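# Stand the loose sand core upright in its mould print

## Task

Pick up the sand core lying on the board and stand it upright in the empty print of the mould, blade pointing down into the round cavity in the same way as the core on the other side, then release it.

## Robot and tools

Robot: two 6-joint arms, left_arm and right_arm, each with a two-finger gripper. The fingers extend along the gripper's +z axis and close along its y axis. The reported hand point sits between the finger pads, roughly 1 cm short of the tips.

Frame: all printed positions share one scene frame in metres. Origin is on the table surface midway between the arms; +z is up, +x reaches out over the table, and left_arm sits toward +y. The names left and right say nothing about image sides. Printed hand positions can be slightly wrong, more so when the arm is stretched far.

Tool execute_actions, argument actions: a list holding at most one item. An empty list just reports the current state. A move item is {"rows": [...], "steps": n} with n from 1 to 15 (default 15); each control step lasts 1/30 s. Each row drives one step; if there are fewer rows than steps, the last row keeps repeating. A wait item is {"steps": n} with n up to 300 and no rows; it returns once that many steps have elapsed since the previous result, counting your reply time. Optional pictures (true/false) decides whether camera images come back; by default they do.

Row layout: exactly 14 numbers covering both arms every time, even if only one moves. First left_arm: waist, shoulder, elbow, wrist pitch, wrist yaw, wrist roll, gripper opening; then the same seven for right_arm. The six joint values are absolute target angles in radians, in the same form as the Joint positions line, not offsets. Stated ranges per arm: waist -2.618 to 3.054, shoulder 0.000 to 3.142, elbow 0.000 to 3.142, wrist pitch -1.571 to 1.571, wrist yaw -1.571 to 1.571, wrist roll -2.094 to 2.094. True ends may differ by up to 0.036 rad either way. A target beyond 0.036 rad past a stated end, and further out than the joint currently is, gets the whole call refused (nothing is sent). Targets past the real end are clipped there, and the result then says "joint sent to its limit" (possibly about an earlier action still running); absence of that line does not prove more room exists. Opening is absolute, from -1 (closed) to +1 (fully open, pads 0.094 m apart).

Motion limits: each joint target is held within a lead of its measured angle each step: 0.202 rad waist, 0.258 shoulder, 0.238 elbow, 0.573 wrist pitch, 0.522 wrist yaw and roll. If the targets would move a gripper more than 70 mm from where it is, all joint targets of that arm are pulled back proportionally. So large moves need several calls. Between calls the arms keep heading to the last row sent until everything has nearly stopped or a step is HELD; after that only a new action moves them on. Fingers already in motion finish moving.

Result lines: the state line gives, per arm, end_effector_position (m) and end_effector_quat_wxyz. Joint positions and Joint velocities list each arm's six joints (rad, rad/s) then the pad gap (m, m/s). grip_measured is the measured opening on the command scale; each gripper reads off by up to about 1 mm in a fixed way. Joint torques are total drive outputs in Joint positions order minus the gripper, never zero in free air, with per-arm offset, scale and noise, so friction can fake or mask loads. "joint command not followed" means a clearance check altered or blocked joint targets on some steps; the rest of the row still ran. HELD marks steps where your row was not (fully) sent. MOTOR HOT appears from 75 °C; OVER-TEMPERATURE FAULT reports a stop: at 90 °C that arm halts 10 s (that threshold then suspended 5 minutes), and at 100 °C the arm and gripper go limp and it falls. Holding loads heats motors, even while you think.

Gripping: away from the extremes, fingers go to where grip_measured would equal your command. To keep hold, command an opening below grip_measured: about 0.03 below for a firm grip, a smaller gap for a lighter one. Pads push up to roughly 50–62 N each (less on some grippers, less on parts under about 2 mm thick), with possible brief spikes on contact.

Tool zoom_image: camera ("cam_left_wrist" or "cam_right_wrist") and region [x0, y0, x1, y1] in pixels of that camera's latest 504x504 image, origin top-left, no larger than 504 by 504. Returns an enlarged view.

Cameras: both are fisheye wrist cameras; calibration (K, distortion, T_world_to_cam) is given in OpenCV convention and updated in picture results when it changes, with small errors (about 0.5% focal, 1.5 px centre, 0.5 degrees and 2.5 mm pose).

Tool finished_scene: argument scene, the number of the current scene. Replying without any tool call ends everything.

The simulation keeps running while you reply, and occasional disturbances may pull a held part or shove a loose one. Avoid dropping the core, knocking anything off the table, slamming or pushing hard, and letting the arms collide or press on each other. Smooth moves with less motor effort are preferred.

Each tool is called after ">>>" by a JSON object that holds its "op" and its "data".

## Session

>>> {"op": "execute_actions", "data": {"actions": []}}

Scene clock: 0.00 s of 4800.00 s.
left_arm: end_effector_position=(-0.0497, -0.0026, +0.2791) grip_measured=+1.000 end_effector_quat_wxyz=(+0.304, +0.945, +0.106, +0.062) | right_arm: end_effector_position=(+0.6092, -0.5397, +0.1290) grip_measured=+1.000 end_effector_quat_wxyz=(+0.231, -0.433, +0.593, -0.639)
Joint positions: left_arm=[-1.705  1.149  1.419 -1.284 -0.314  1.2    0.094] | right_arm=[-0.302  2.242  1.227  0.931  0.406 -1.821  0.094]
Joint velocities: left_arm=[ 0.017 -0.007 -0.007 -0.022 -0.051 -0.066  0.   ] | right_arm=[ 0.012 -0.002 -0.002  0.022 -0.037  0.007  0.   ]
Joint torques (N m, as the arm reports them, + toward a larger angle): no reading
Motor temperatures (°C, as the motors report them): left_arm=[24 44 33 30 27 25] | right_arm=[25 25 32 29 24 25]
camera_calibration (this result's frames):
cam_left_wrist: T_world_to_cam=[[-0.138063, 0.815131, -0.562584, 0.148678], [0.766191, 0.447845, 0.460855, -0.0639944], [0.627607, -0.36742, -0.686376, 0.336182], [0, 0, 0, 1]] pos_world=[-0.141432, 0.0309874, 0.343883]
cam_right_wrist: T_world_to_cam=[[0.29207, 0.176535, 0.939963, -0.201996], [-0.903446, -0.271557, 0.331725, 0.385673], [0.313814, -0.946093, 0.0801765, -0.589711], [0, 0, 0, 1]] pos_world=[0.592492, -0.41753, 0.109213]

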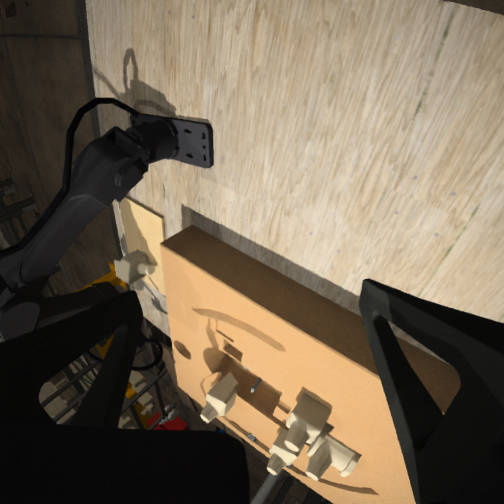

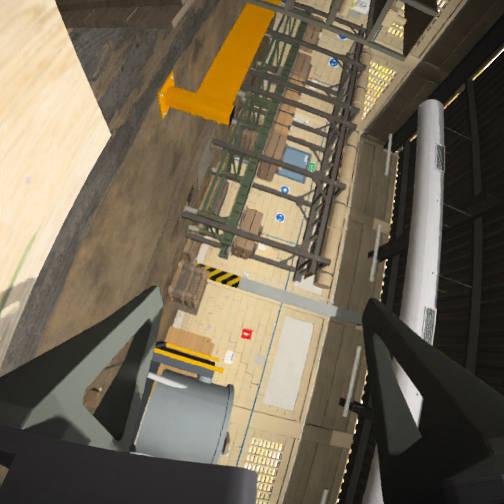

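>>> {"op": "execute_actions", "data": {"actions": [{"rows": [[-1.69,1.15,1.415,-1.27,-0.31,1.17,1,-0.3,2.22,1.227,0.92,0.4,-1.79,1],[-1.66,1.157,1.41,-1.25,-0.3,1.13,1,-0.3,2.19,1.227,0.89,0.39,-1.73,1],[-1.625,1.164,1.406,-1.23,-0.29,1.09,1,-0.3,2.15,1.22,0.85,0.375,-1.67,1],[-1.59,1.171,1.402,-1.21,-0.28,1.05,1,-0.3,2.11,1.212,0.8,0.36,-1.6,1],[-1.55,1.178,1.398,-1.19,-0.27,1.01,1,-0.3,2.07,1.204,0.745,0.345,-1.535,1],[-1.51,1.185,1.394,-1.17,-0.26,0.965,1,-0.3,2.03,1.196,0.69,0.33,-1.47,1],[-1.47,1.192,1.39,-1.15,-0.25,0.92,1,-0.3,1.99,1.188,0.635,0.315,-1.405,1],[-1.43,1.2,1.386,-1.13,-0.24,0.875,1,-0.3,1.95,1.18,0.58,0.3,-1.34,1],[-1.39,1.207,1.382,-1.11,-0.225,0.83,1,-0.3,1.91,1.172,0.525,0.285,-1.275,1],[-1.35,1.214,1.378,-1.09,-0.21,0.785,1,-0.3,1.87,1.164,0.47,0.27,-1.21,1],[-1.31,1.221,1.374,-1.07,-0.2,0.74,1,-0.3,1.83,1.156,0.415,0.255,-1.145,1],[-1.27,1.228,1.37,-1.05,-0.19,0.695,1,-0.3,1.79,1.148,0.36,0.24,-1.08,1],[-1.23,1.235,1.366,-1.03,-0.18,0.65,1,-0.3,1.75,1.14,0.305,0.225,-1.015,1],[-1.19,1.242,1.362,-1.01,-0.17,0.605,1,-0.3,1.71,1.132,0.25,0.21,-0.95,1],[-1.15,1.25,1.358,-0.99,-0.155,0.56,1,-0.3,1.67,1.124,0.195,0.195,-0.885,1]], "steps": 15}], "pictures": false}}

>>> {"op": "execute_actions", "data": {"actions": [{"rows": [[-1.11,1.257,1.354,-0.97,-0.14,0.515,1,-0.3,1.63,1.116,0.14,0.18,-0.82,1],[-1.07,1.264,1.35,-0.95,-0.13,0.47,1,-0.3,1.59,1.108,0.085,0.165,-0.755,1],[-1.03,1.271,1.346,-0.93,-0.12,0.425,1,-0.3,1.55,1.1,0.03,0.15,-0.69,1],[-0.99,1.278,1.342,-0.91,-0.11,0.38,1,-0.3,1.51,1.092,-0.025,0.135,-0.625,1],[-0.95,1.285,1.338,-0.89,-0.1,0.335,1,-0.3,1.47,1.084,-0.08,0.12,-0.56,1],[-0.91,1.292,1.334,-0.87,-0.085,0.29,1,-0.3,1.43,1.076,-0.135,0.105,-0.495,1],[-0.87,1.3,1.33,-0.85,-0.07,0.245,1,-0.3,1.39,1.068,-0.19,0.09,-0.43,1],[-0.83,1.307,1.326,-0.83,-0.06,0.2,1,-0.3,1.35,1.06,-0.245,0.075,-0.365,1],[-0.79,1.314,1.322,-0.81,-0.05,0.155,1,-0.3,1.31,1.052,-0.3,0.06,-0.3,1],[-0.755,1.321,1.318,-0.79,-0.04,0.11,1,-0.3,1.27,1.044,-0.355,0.045,-0.235,1],[-0.72,1.328,1.314,-0.77,-0.03,0.07,1,-0.3,1.23,1.036,-0.41,0.03,-0.17,1],[-0.69,1.335,1.31,-0.75,-0.02,0.04,1,-0.3,1.19,1.028,-0.465,0.015,-0.105,1],[-0.67,1.342,1.306,-0.73,-0.01,0.02,1,-0.3,1.155,1.02,-0.52,0,-0.05,1],[-0.655,1.347,1.302,-0.71,0,0,1,-0.3,1.125,1.01,-0.57,0,-0.015,1],[-0.65,1.35,1.3,-0.7,0,0,1,-0.3,1.1,1.0,-0.6,0,0,1]], "steps": 15}], "pictures": false}}

>>> {"op": "execute_actions", "data": {"actions": [{"steps": 22}]}}

Scene clock: 38.13 s of 4800.00 s.
left_arm: end_effector_position=(+0.0669, -0.0314, +0.2653) grip_measured=+1.000 end_effector_quat_wxyz=(+0.325, +0.799, +0.505, +0.004) | right_arm: end_effector_position=(+0.5601, -0.5069, +0.2639) grip_measured=+1.000 end_effector_quat_wxyz=(+0.449, -0.272, +0.699, -0.486)
Joint positions: left_arm=[-1.228  1.232  1.377 -1.081 -0.205  0.75   0.094] | right_arm=[-0.302  1.743  1.165  0.448  0.268 -1.162  0.094]
Joint velocities: left_arm=[ 1.136  0.212 -0.105  0.608  0.3   -1.282  0.   ] | right_arm=[-0.012 -1.189 -0.252 -1.311 -0.418  1.795  0.   ]
Joint torques (N m, as the arm reports them, + toward a larger angle): left_arm=[ 0.83 -3.45  5.18  1.38 -0.11 -0.06] | right_arm=[ 0.14 -8.9   6.18  1.95 -0.05  0.06]
Motor temperatures (°C, as the motors report them): left_arm=[24 44 35 30 27 25] | right_arm=[25 36 35 35 24 25]
Steps of this call (steps 1 to 90: nothing new was sent; then 34.63 s passed at rest; steps 91 to 105: all 15 steps of this action). Readings (joint positions):
91: left_arm=[-1.705 1.149 1.419 -1.284 -0.314 1.197] | right_arm=[-0.302 2.242 1.227 0.931 0.406 -1.819]
92: left_arm=[-1.700 1.149 1.419 -1.282 -0.310 1.187] | right_arm=[-0.302 2.239 1.227 0.926 0.406 -1.807]
94: left_arm=[-1.658 1.150 1.419 -1.268 -0.298 1.151] | right_arm=[-0.302 2.213 1.223 0.885 0.398 -1.755]
98: left_arm=[-1.508 1.171 1.414 -1.209 -0.274 1.032] | right_arm=[-0.302 2.064 1.196 0.741 0.361 -1.575]
105: the state above

Scene clock: 38.63 s of 4800.00 s.
left_arm: end_effector_position=(+0.2324, +0.0043, +0.2520) grip_measured=+1.000 end_effector_quat_wxyz=(+0.361, +0.394, +0.839, -0.100) | right_arm: end_effector_position=(+0.4115, -0.4408, +0.2710) grip_measured=+1.000 end_effector_quat_wxyz=(+0.497, +0.000, +0.858, -0.125)
Joint positions: left_arm=[-0.674  1.337  1.319 -0.785 -0.046  0.12   0.094] | right_arm=[-0.302  1.166  1.035 -0.364  0.054 -0.217  0.094]
Joint velocities: left_arm=[ 0.486  0.159 -0.11   0.52   0.168 -0.784  0.   ] | right_arm=[-0.007 -1.009 -0.203 -1.399 -0.286  1.37   0.   ]
Joint torques (N m, as the arm reports them, + toward a larger angle): left_arm=[-0.64 -5.3   5.45  1.57  0.16 -0.07] | right_arm=[ 0.3  -4.04  6.9   2.07 -0.11  0.01]
Motor temperatures (°C, as the motors report them): left_arm=[24 44 35 31 27 25] | right_arm=[25 36 35 35 24 25]
Steps of this call (steps 1 to 15: all 15 steps of this action). Readings (joint positions):
1: left_arm=[-1.188 1.240 1.373 -1.062 -0.193 0.707] | right_arm=[-0.302 1.703 1.157 0.400 0.254 -1.099]
2: left_arm=[-1.148 1.247 1.370 -1.042 -0.182 0.664] | right_arm=[-0.302 1.663 1.149 0.349 0.240 -1.036]
4: left_arm=[-1.068 1.261 1.362 -1.003 -0.159 0.575] | right_arm=[-0.302 1.588 1.130 0.242 0.210 -0.908]
8: left_arm=[-0.907 1.288 1.347 -0.923 -0.113 0.397] | right_arm=[-0.302 1.439 1.090 0.017 0.151 -0.650]
15: the state above

Scene clock: 39.37 s of 4800.00 s.
left_arm: end_effector_position=(+0.2424, -0.0040, +0.2571) grip_measured=+1.000 end_effector_quat_wxyz=(+0.372, +0.340, +0.852, -0.143) | right_arm: end_effector_position=(+0.3732, -0.4264, +0.2372) grip_measured=+1.000 end_effector_quat_wxyz=(+0.432, +0.082, +0.897, -0.048)
Joint positions: left_arm=[-0.653  1.348  1.311 -0.714 -0.006  0.008  0.094] | right_arm=[-0.302  1.103  1.011 -0.579  0.014 -0.009  0.094]
Joint velocities: left_arm=[-0.017 -0.002 -0.007  0.037  0.007 -0.007  0.   ] | right_arm=[-0.012  0.002 -0.002  0.081  0.051 -0.022  0.   ]
Joint torques (N m, as the arm reports them, + toward a larger angle): left_arm=[ 0.27 -5.62  5.75  1.69  0.04 -0.08] | right_arm=[ 0.15 -3.26  7.82  1.97 -0.08  0.04]
Motor temperatures (°C, as the motors report them): left_arm=[24 44 35 31 27 25] | right_arm=[25 36 35 35 24 25]
Steps of this call (steps 1 to 22: the robot went on to your last target). Readings (joint positions):
1: left_arm=[-0.660 1.342 1.315 -0.770 -0.041 0.097] | right_arm=[-0.302 1.136 1.029 -0.408 0.046 -0.175]
2: left_arm=[-0.654 1.346 1.313 -0.759 -0.036 0.079] | right_arm=[-0.302 1.115 1.026 -0.443 0.039 -0.141]
4: left_arm=[-0.653 1.348 1.311 -0.744 -0.026 0.053] | right_arm=[-0.302 1.103 1.025 -0.490 0.030 -0.093]
8: left_arm=[-0.653 1.348 1.311 -0.724 -0.014 0.026] | right_arm=[-0.302 1.103 1.014 -0.546 0.020 -0.043]
22: the state above
camera_calibration (this result's frames):
cam_left_wrist: T_world_to_cam=[[-0.715705, -0.698279, -0.0131564, 0.170446], [-0.6616, 0.683904, -0.307507, 0.267569], [0.223724, -0.21138, -0.951455, 0.303943], [0, 0, 0, 1]] pos_world=[0.231013, 0.000274611, 0.37371]
cam_right_wrist: T_world_to_cam=[[-0.114681, -0.993395, -0.0037463, -0.377981], [-0.968093, 0.112604, -0.223866, 0.487086], [0.22281, -0.0220465, -0.974613, 0.261023], [0, 0, 0, 1]] pos_world=[0.370039, -0.424578, 0.362023]

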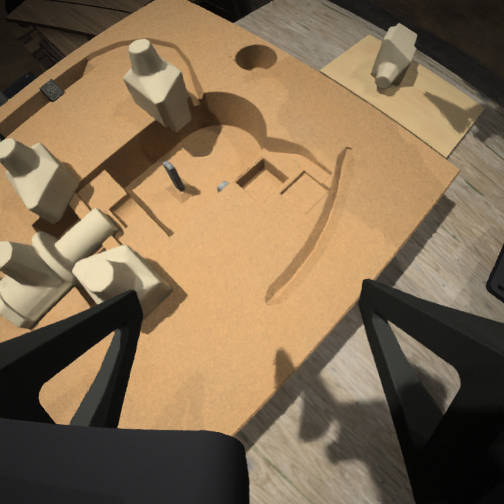

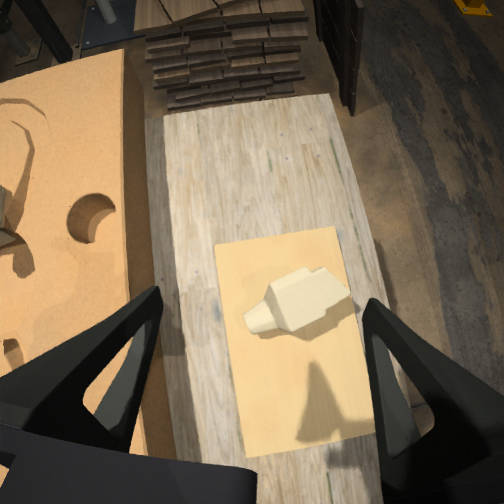

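>>> {"op": "zoom_image", "data": {"camera": "cam_right_wrist", "region": [230, 240, 370, 360]}}

>>> {"op": "zoom_image", "data": {"camera": "cam_left_wrist", "region": [340, 10, 460, 110]}}

>>> {"op": "zoom_image", "data": {"camera": "cam_left_wrist", "region": [200, 130, 360, 250]}}

Region (230, 240, 370, 360) of cam_right_wrist's 504x504 image, scaled by 3.600, with more detail than that image has; it fills the top 432 rows of this view, and the rest is white.

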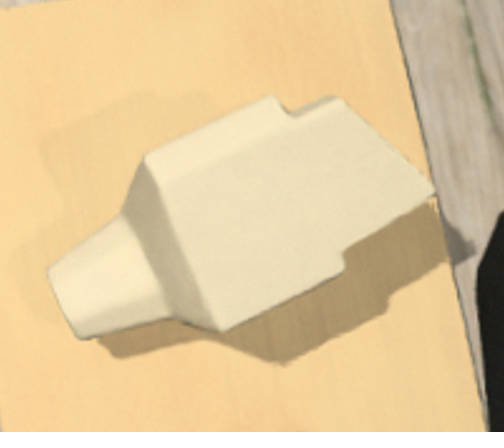

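Region (340, 10, 460, 110) of cam_left_wrist's 504x504 image, scaled by 4.200, with more detail than that image has.

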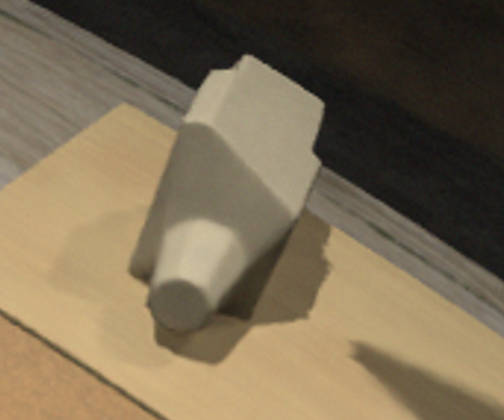

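Region (200, 130, 360, 250) of cam_left_wrist's 504x504 image, scaled by 3.150, with more detail than that image has; it fills the top 378 rows of this view, and the rest is white.

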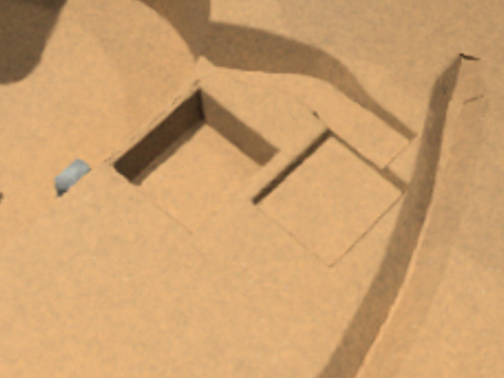

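>>> {"op": "execute_actions", "data": {"actions": [{"rows": [[-0.665,1.335,1.295,-0.705,0,0,1,-0.305,1.115,1.02,-0.61,0.01,-0.04,1],[-0.685,1.315,1.285,-0.71,0,0,1,-0.307,1.135,1.04,-0.63,0.02,-0.1,1],[-0.71,1.29,1.273,-0.715,0,0,1,-0.309,1.16,1.06,-0.65,0.03,-0.175,1],[-0.735,1.265,1.261,-0.72,0,0,1,-0.311,1.185,1.08,-0.67,0.04,-0.25,1],[-0.76,1.24,1.249,-0.725,0,0,1,-0.313,1.21,1.1,-0.69,0.05,-0.325,1],[-0.785,1.215,1.237,-0.73,0,0,1,-0.315,1.235,1.12,-0.71,0.06,-0.4,1],[-0.81,1.19,1.225,-0.735,0,0,1,-0.317,1.26,1.14,-0.73,0.07,-0.475,1],[-0.835,1.165,1.213,-0.74,0,0,1,-0.319,1.285,1.16,-0.75,0.08,-0.55,1],[-0.86,1.14,1.201,-0.745,0,0,1,-0.321,1.31,1.18,-0.77,0.09,-0.625,1],[-0.885,1.115,1.189,-0.75,0,0,1,-0.323,1.335,1.2,-0.79,0.1,-0.7,1],[-0.91,1.09,1.177,-0.755,0,0,1,-0.325,1.36,1.22,-0.81,0.11,-0.775,1],[-0.935,1.065,1.165,-0.76,0,0,1,-0.327,1.385,1.24,-0.83,0.12,-0.85,1],[-0.96,1.04,1.153,-0.765,0,0,1,-0.329,1.41,1.26,-0.85,0.13,-0.925,1],[-0.985,1.015,1.141,-0.77,0,0,1,-0.331,1.435,1.28,-0.87,0.14,-1.0,1],[-1.01,0.99,1.129,-0.775,0,0,1,-0.333,1.46,1.3,-0.89,0.15,-1.075,1]], "steps": 15}], "pictures": false}}

>>> {"op": "execute_actions", "data": {"actions": [{"rows": [[-1.035,0.965,1.117,-0.78,0,0,1,-0.335,1.485,1.318,-0.91,0.16,-1.15,1],[-1.06,0.94,1.105,-0.785,0,0,1,-0.335,1.51,1.336,-0.93,0.17,-1.225,1],[-1.085,0.915,1.093,-0.79,0,0,1,-0.335,1.535,1.354,-0.95,0.18,-1.3,1],[-1.11,0.89,1.081,-0.795,0,0,1,-0.335,1.56,1.372,-0.97,0.19,-1.375,1],[-1.135,0.865,1.069,-0.8,0,0,1,-0.335,1.585,1.39,-0.99,0.2,-1.45,1],[-1.16,0.84,1.057,-0.805,0,0,1,-0.335,1.61,1.408,-1.01,0.21,-1.525,1],[-1.185,0.815,1.045,-0.81,0,0,1,-0.335,1.635,1.426,-1.03,0.22,-1.6,1],[-1.21,0.79,1.033,-0.815,0,0,1,-0.335,1.66,1.444,-1.05,0.225,-1.675,1],[-1.235,0.765,1.021,-0.82,0,0,1,-0.335,1.685,1.46,-1.07,0.225,-1.75,1],[-1.26,0.74,1.009,-0.825,0,0,1,-0.335,1.71,1.475,-1.09,0.225,-1.825,1],[-1.285,0.715,0.997,-0.83,0,0,1,-0.335,1.735,1.49,-1.11,0.225,-1.9,1],[-1.31,0.69,0.988,-0.835,0,0,1,-0.335,1.76,1.503,-1.125,0.225,-1.97,1],[-1.33,0.672,0.98,-0.84,0,0,1,-0.335,1.782,1.514,-1.138,0.225,-2.03,1],[-1.343,0.662,0.976,-0.84,0,0,1,-0.335,1.8,1.522,-1.145,0.225,-2.07,1],[-1.35,0.658,0.976,-0.84,0,0,1,-0.335,1.812,1.527,-1.145,0.225,-2.09,1]], "steps": 15}], "pictures": false}}

>>> {"op": "execute_actions", "data": {"actions": [{"steps": 22}]}}

Scene clock: 119.23 s of 4800.00 s.
left_arm: end_effector_position=(+0.1171, -0.0236, +0.2931) grip_measured=+1.000 end_effector_quat_wxyz=(+0.398, +0.452, +0.764, -0.232) | right_arm: end_effector_position=(+0.3959, -0.4525, +0.1986) grip_measured=+1.000 end_effector_quat_wxyz=(+0.250, -0.250, +0.917, -0.184)
Joint positions: left_arm=[-0.96   1.048  1.167 -0.732 -0.001  0.006  0.094] | right_arm=[-0.319  1.404  1.246 -0.787  0.099 -0.766  0.094]
Joint velocities: left_arm=[-0.686 -0.73  -0.335 -0.066 -0.007  0.007  0.   ] | right_arm=[-0.051  0.711  0.579 -0.667  0.315 -2.059  0.   ]
Joint torques (N m, as the arm reports them, + toward a larger angle): left_arm=[-0.65 -3.94  5.16  1.37  0.03 -0.08] | right_arm=[-0.91 -4.48 10.48  1.68  0.16  0.  ]
Motor temperatures (°C, as the motors report them): left_arm=[24 43 34 33 27 25] | right_arm=[25 27 36 35 24 25]
Steps of this call (steps 1 to 15: the robot went on to your last target; steps 16 to 90: nothing new was sent; then 76.37 s passed at rest; steps 91 to 105: all 15 steps of this action). Readings (joint positions):
91: left_arm=[-0.653 1.348 1.311 -0.713 -0.006 0.007] | right_arm=[-0.302 1.103 1.011 -0.581 0.013 -0.011]
92: left_arm=[-0.655 1.347 1.309 -0.712 -0.006 0.007] | right_arm=[-0.302 1.104 1.012 -0.585 0.013 -0.024]
94: left_arm=[-0.678 1.330 1.292 -0.711 -0.008 0.006] | right_arm=[-0.302 1.125 1.032 -0.608 0.015 -0.084]
98: left_arm=[-0.782 1.241 1.239 -0.717 -0.006 0.006] | right_arm=[-0.304 1.223 1.109 -0.661 0.036 -0.291]
105: the state above

Scene clock: 119.73 s of 4800.00 s.
left_arm: end_effector_position=(-0.0061, +0.0160, +0.2979) grip_measured=+1.000 end_effector_quat_wxyz=(+0.386, +0.565, +0.650, -0.332) | right_arm: end_effector_position=(+0.3985, -0.4751, +0.1308) grip_measured=+1.000 end_effector_quat_wxyz=(+0.030, +0.715, -0.682, +0.151)
Joint positions: left_arm=[-1.321  0.688  0.997 -0.812  0.002  0.006  0.094] | right_arm=[-0.324  1.769  1.495 -1.066  0.209 -1.849  0.094]
Joint velocities: left_arm=[-0.408 -0.408 -0.11  -0.183  0.022  0.007  0.   ] | right_arm=[-0.002  0.584  0.208 -0.432  0.095 -1.619  0.   ]
Joint torques (N m, as the arm reports them, + toward a larger angle): left_arm=[-0.28  0.63  4.93  1.7  -0.01 -0.07] | right_arm=[-1.15 -7.59 10.02  0.86  0.23 -0.08]
Motor temperatures (°C, as the motors report them): left_arm=[24 43 34 33 27 25] | right_arm=[25 27 36 35 24 25]
Steps of this call (steps 1 to 15: all 15 steps of this action). Readings (joint positions):
1: left_arm=[-0.985 1.023 1.155 -0.736 -0.001 0.006] | right_arm=[-0.321 1.429 1.265 -0.807 0.109 -0.838]
2: left_arm=[-1.010 0.998 1.143 -0.741 -0.001 0.006] | right_arm=[-0.323 1.454 1.285 -0.826 0.118 -0.912]
4: left_arm=[-1.060 0.950 1.117 -0.751 -0.000 0.006] | right_arm=[-0.324 1.502 1.323 -0.864 0.139 -1.059]
8: left_arm=[-1.159 0.852 1.067 -0.773 0.000 0.006] | right_arm=[-0.324 1.601 1.395 -0.943 0.178 -1.356]
15: the state above

Scene clock: 120.47 s of 4800.00 s.
left_arm: end_effector_position=(-0.0112, +0.0198, +0.2990) grip_measured=+1.000 end_effector_quat_wxyz=(+0.385, +0.570, +0.643, -0.337) | right_arm: end_effector_position=(+0.3882, -0.4741, +0.1172) grip_measured=+1.000 end_effector_quat_wxyz=(+0.068, +0.794, -0.594, +0.110)
Joint positions: left_arm=[-1.339  0.669  0.994 -0.822  0.002  0.006  0.094] | right_arm=[-0.324  1.81   1.506 -1.122  0.215 -2.081  0.094]
Joint velocities: left_arm=[ 0.007 -0.022 -0.002 -0.022  0.022  0.007  0.   ] | right_arm=[-0.012  0.012 -0.012 -0.037 -0.022  0.037  0.   ]
Joint torques (N m, as the arm reports them, + toward a larger angle): left_arm=[-0.94  0.09  4.62  1.59  0.   -0.07] | right_arm=[-0.77 -8.34  9.76  0.71  0.22 -0.16]
Motor temperatures (°C, as the motors report them): left_arm=[24 43 34 33 27 25] | right_arm=[25 28 36 34 24 25]
Steps of this call (steps 1 to 22: the robot went on to your last target). Readings (joint positions):
1: left_arm=[-1.332 0.677 0.995 -0.816 0.002 0.006] | right_arm=[-0.324 1.786 1.499 -1.076 0.210 -1.896]
2: left_arm=[-1.337 0.671 0.994 -0.819 0.002 0.006] | right_arm=[-0.324 1.798 1.500 -1.083 0.211 -1.934]
4: left_arm=[-1.339 0.669 0.994 -0.819 0.002 0.006] | right_arm=[-0.324 1.809 1.500 -1.098 0.213 -1.988]
8: left_arm=[-1.339 0.669 0.994 -0.821 0.002 0.006] | right_arm=[-0.324 1.810 1.504 -1.115 0.214 -2.045]
22: the state above
camera_calibration (this result's frames):
cam_left_wrist: T_world_to_cam=[[-0.996241, -0.0846743, -0.0182614, -0.00760759], [-0.0616339, 0.841061, -0.537417, 0.168759], [0.0608644, -0.534272, -0.843119, 0.377773], [0, 0, 0, 1]] pos_world=[-0.0201706, 0.0592528, 0.409062]
cam_right_wrist: T_world_to_cam=[[0.953219, 0.297474, -0.0536809, -0.220786], [0.218807, -0.556502, 0.801517, -0.41802], [0.208557, -0.775767, -0.595558, -0.256532], [0, 0, 0, 1]] pos_world=[0.355425, -0.36596, 0.170418]

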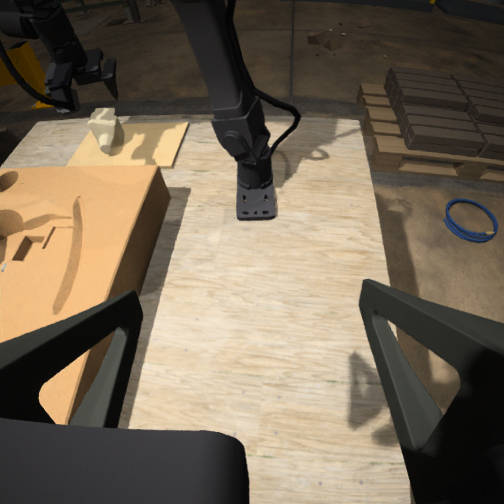

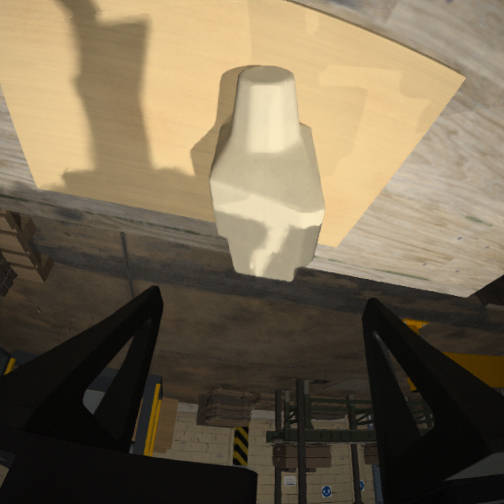

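>>> {"op": "execute_actions", "data": {"actions": [{"rows": [[-1.35,0.658,0.976,-0.84,0,0,1,-0.335,1.82,1.495,-1.1,0.225,-2.1,1],[-1.35,0.658,0.976,-0.84,0,0,1,-0.335,1.825,1.483,-1.075,0.225,-2.1,1],[-1.35,0.658,0.976,-0.84,0,0,1,-0.335,1.829,1.47,-1.055,0.225,-2.1,1],[-1.35,0.658,0.976,-0.84,0,0,1,-0.335,1.832,1.457,-1.04,0.225,-2.1,1],[-1.35,0.658,0.976,-0.84,0,0,1,-0.335,1.835,1.444,-1.025,0.225,-2.1,1],[-1.35,0.658,0.976,-0.84,0,0,1,-0.335,1.838,1.431,-1.01,0.225,-2.1,1],[-1.35,0.658,0.976,-0.84,0,0,1,-0.335,1.841,1.418,-0.995,0.225,-2.1,1],[-1.35,0.658,0.976,-0.84,0,0,1,-0.335,1.844,1.405,-0.98,0.225,-2.1,1],[-1.35,0.658,0.976,-0.84,0,0,1,-0.335,1.847,1.392,-0.965,0.225,-2.1,1],[-1.35,0.658,0.976,-0.84,0,0,1,-0.335,1.85,1.379,-0.95,0.225,-2.1,1],[-1.35,0.658,0.976,-0.84,0,0,1,-0.335,1.853,1.366,-0.935,0.225,-2.1,1],[-1.35,0.658,0.976,-0.84,0,0,1,-0.335,1.856,1.353,-0.922,0.225,-2.1,1],[-1.35,0.658,0.976,-0.84,0,0,1,-0.335,1.859,1.34,-0.912,0.225,-2.1,1],[-1.35,0.658,0.976,-0.84,0,0,1,-0.335,1.862,1.329,-0.908,0.225,-2.1,1],[-1.35,0.658,0.976,-0.84,0,0,1,-0.335,1.862,1.32,-0.908,0.225,-2.1,1]], "steps": 15}], "pictures": false}}

>>> {"op": "execute_actions", "data": {"actions": [{"steps": 15}]}}

>>> {"op": "zoom_image", "data": {"camera": "cam_left_wrist", "region": [50, 70, 160, 170]}}

Scene clock: 139.57 s of 4800.00 s.
left_arm: end_effector_position=(-0.0112, +0.0198, +0.2990) grip_measured=+1.000 end_effector_quat_wxyz=(+0.385, +0.570, +0.643, -0.337) | right_arm: end_effector_position=(+0.3875, -0.4740, +0.0683) grip_measured=+1.000 end_effector_quat_wxyz=(+0.070, +0.798, -0.589, +0.106)
Joint positions: left_arm=[-1.339  0.669  0.994 -0.822  0.002  0.006  0.094] | right_arm=[-0.324  1.843  1.353 -0.943  0.216 -2.092  0.094]
Joint velocities: left_arm=[-0.002 -0.007 -0.007 -0.051  0.007  0.007  0.   ] | right_arm=[ 0.002  0.1   -0.354  0.3    0.007 -0.022  0.   ]
Joint torques (N m, as the arm reports them, + toward a larger angle): left_arm=[-0.91  0.1   4.65  1.59 -0.01 -0.07] | right_arm=[-0.82 -7.77  6.45  0.92  0.23 -0.13]
Motor temperatures (°C, as the motors report them): left_arm=[24 42 34 32 27 25] | right_arm=[25 31 37 32 25 25]
Steps of this call (steps 1 to 15: the robot went on to your last target; steps 16 to 90: nothing new was sent; then 15.60 s passed at rest; steps 91 to 105: all 15 steps of this action). Readings (joint positions):
91: left_arm=[-1.339 0.669 0.994 -0.822 0.002 0.006] | right_arm=[-0.324 1.810 1.506 -1.121 0.215 -2.084]
92: left_arm=[-1.339 0.669 0.994 -0.822 0.002 0.006] | right_arm=[-0.324 1.810 1.505 -1.114 0.215 -2.086]
94: left_arm=[-1.339 0.669 0.994 -0.822 0.002 0.006] | right_arm=[-0.324 1.810 1.495 -1.088 0.216 -2.089]
98: left_arm=[-1.339 0.669 0.994 -0.822 0.002 0.006] | right_arm=[-0.324 1.813 1.447 -1.033 0.216 -2.091]
105: the state above

Scene clock: 140.07 s of 4800.00 s.
left_arm: end_effector_position=(-0.0112, +0.0198, +0.2990) grip_measured=+1.000 end_effector_quat_wxyz=(+0.385, +0.570, +0.643, -0.337) | right_arm: end_effector_position=(+0.3886, -0.4742, +0.0603) grip_measured=+1.000 end_effector_quat_wxyz=(+0.069, +0.798, -0.589, +0.108)
Joint positions: left_arm=[-1.339  0.669  0.994 -0.822  0.002  0.006  0.094] | right_arm=[-0.324  1.852  1.331 -0.908  0.216 -2.093  0.094]
Joint velocities: left_arm=[ 0.002  0.002 -0.002  0.022 -0.037 -0.051  0.   ] | right_arm=[-0.002 -0.002 -0.002  0.066 -0.081  0.037  0.   ]
Joint torques (N m, as the arm reports them, + toward a larger angle): left_arm=[-0.92  0.09  4.64  1.58 -0.01 -0.07] | right_arm=[-0.83 -7.95  6.42  0.96  0.25 -0.1 ]
Motor temperatures (°C, as the motors report them): left_arm=[24 42 34 32 27 25] | right_arm=[25 31 37 32 25 25]
Steps of this call (steps 1 to 15: the robot went on to your last target). Readings (joint positions):
1: left_arm=[-1.339 0.669 0.994 -0.822 0.002 0.006] | right_arm=[-0.324 1.847 1.343 -0.937 0.216 -2.092]
2: left_arm=[-1.339 0.669 0.994 -0.822 0.002 0.006] | right_arm=[-0.324 1.850 1.336 -0.933 0.216 -2.092]
4: left_arm=[-1.339 0.669 0.994 -0.822 0.002 0.006] | right_arm=[-0.324 1.852 1.331 -0.928 0.216 -2.092]
8: left_arm=[-1.339 0.669 0.994 -0.822 0.002 0.006] | right_arm=[-0.324 1.852 1.331 -0.915 0.216 -2.093]
15: the state above
camera_calibration (this result's frames):
cam_left_wrist: T_world_to_cam=[[-0.996241, -0.0846743, -0.0182614, -0.00760759], [-0.0616339, 0.841061, -0.537417, 0.168759], [0.0608644, -0.534272, -0.843119, 0.377773], [0, 0, 0, 1]] pos_world=[-0.0201706, 0.0592528, 0.409062]
cam_right_wrist: T_world_to_cam=[[0.949537, 0.30791, -0.059759, -0.217468], [0.229853, -0.553458, 0.800532, -0.375405], [0.213417, -0.77387, -0.596303, -0.291571], [0, 0, 0, 1]] pos_world=[0.355008, -0.366449, 0.113664]

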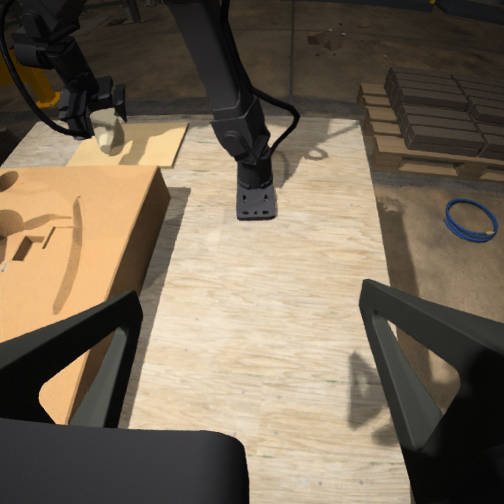

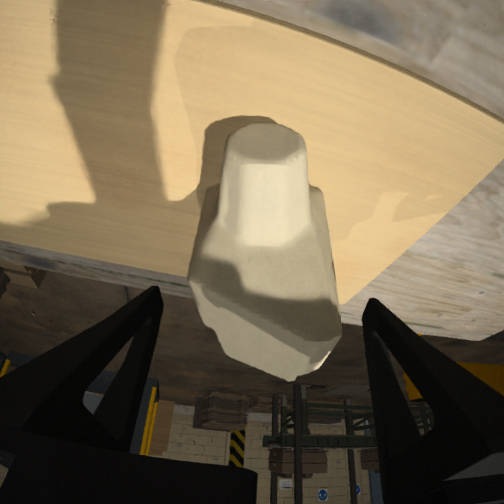

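Region (50, 70, 160, 170) of cam_left_wrist's 504x504 image, scaled by 4.582, with more detail than that image has; it fills the top 458 rows of this view, and the rest is white.

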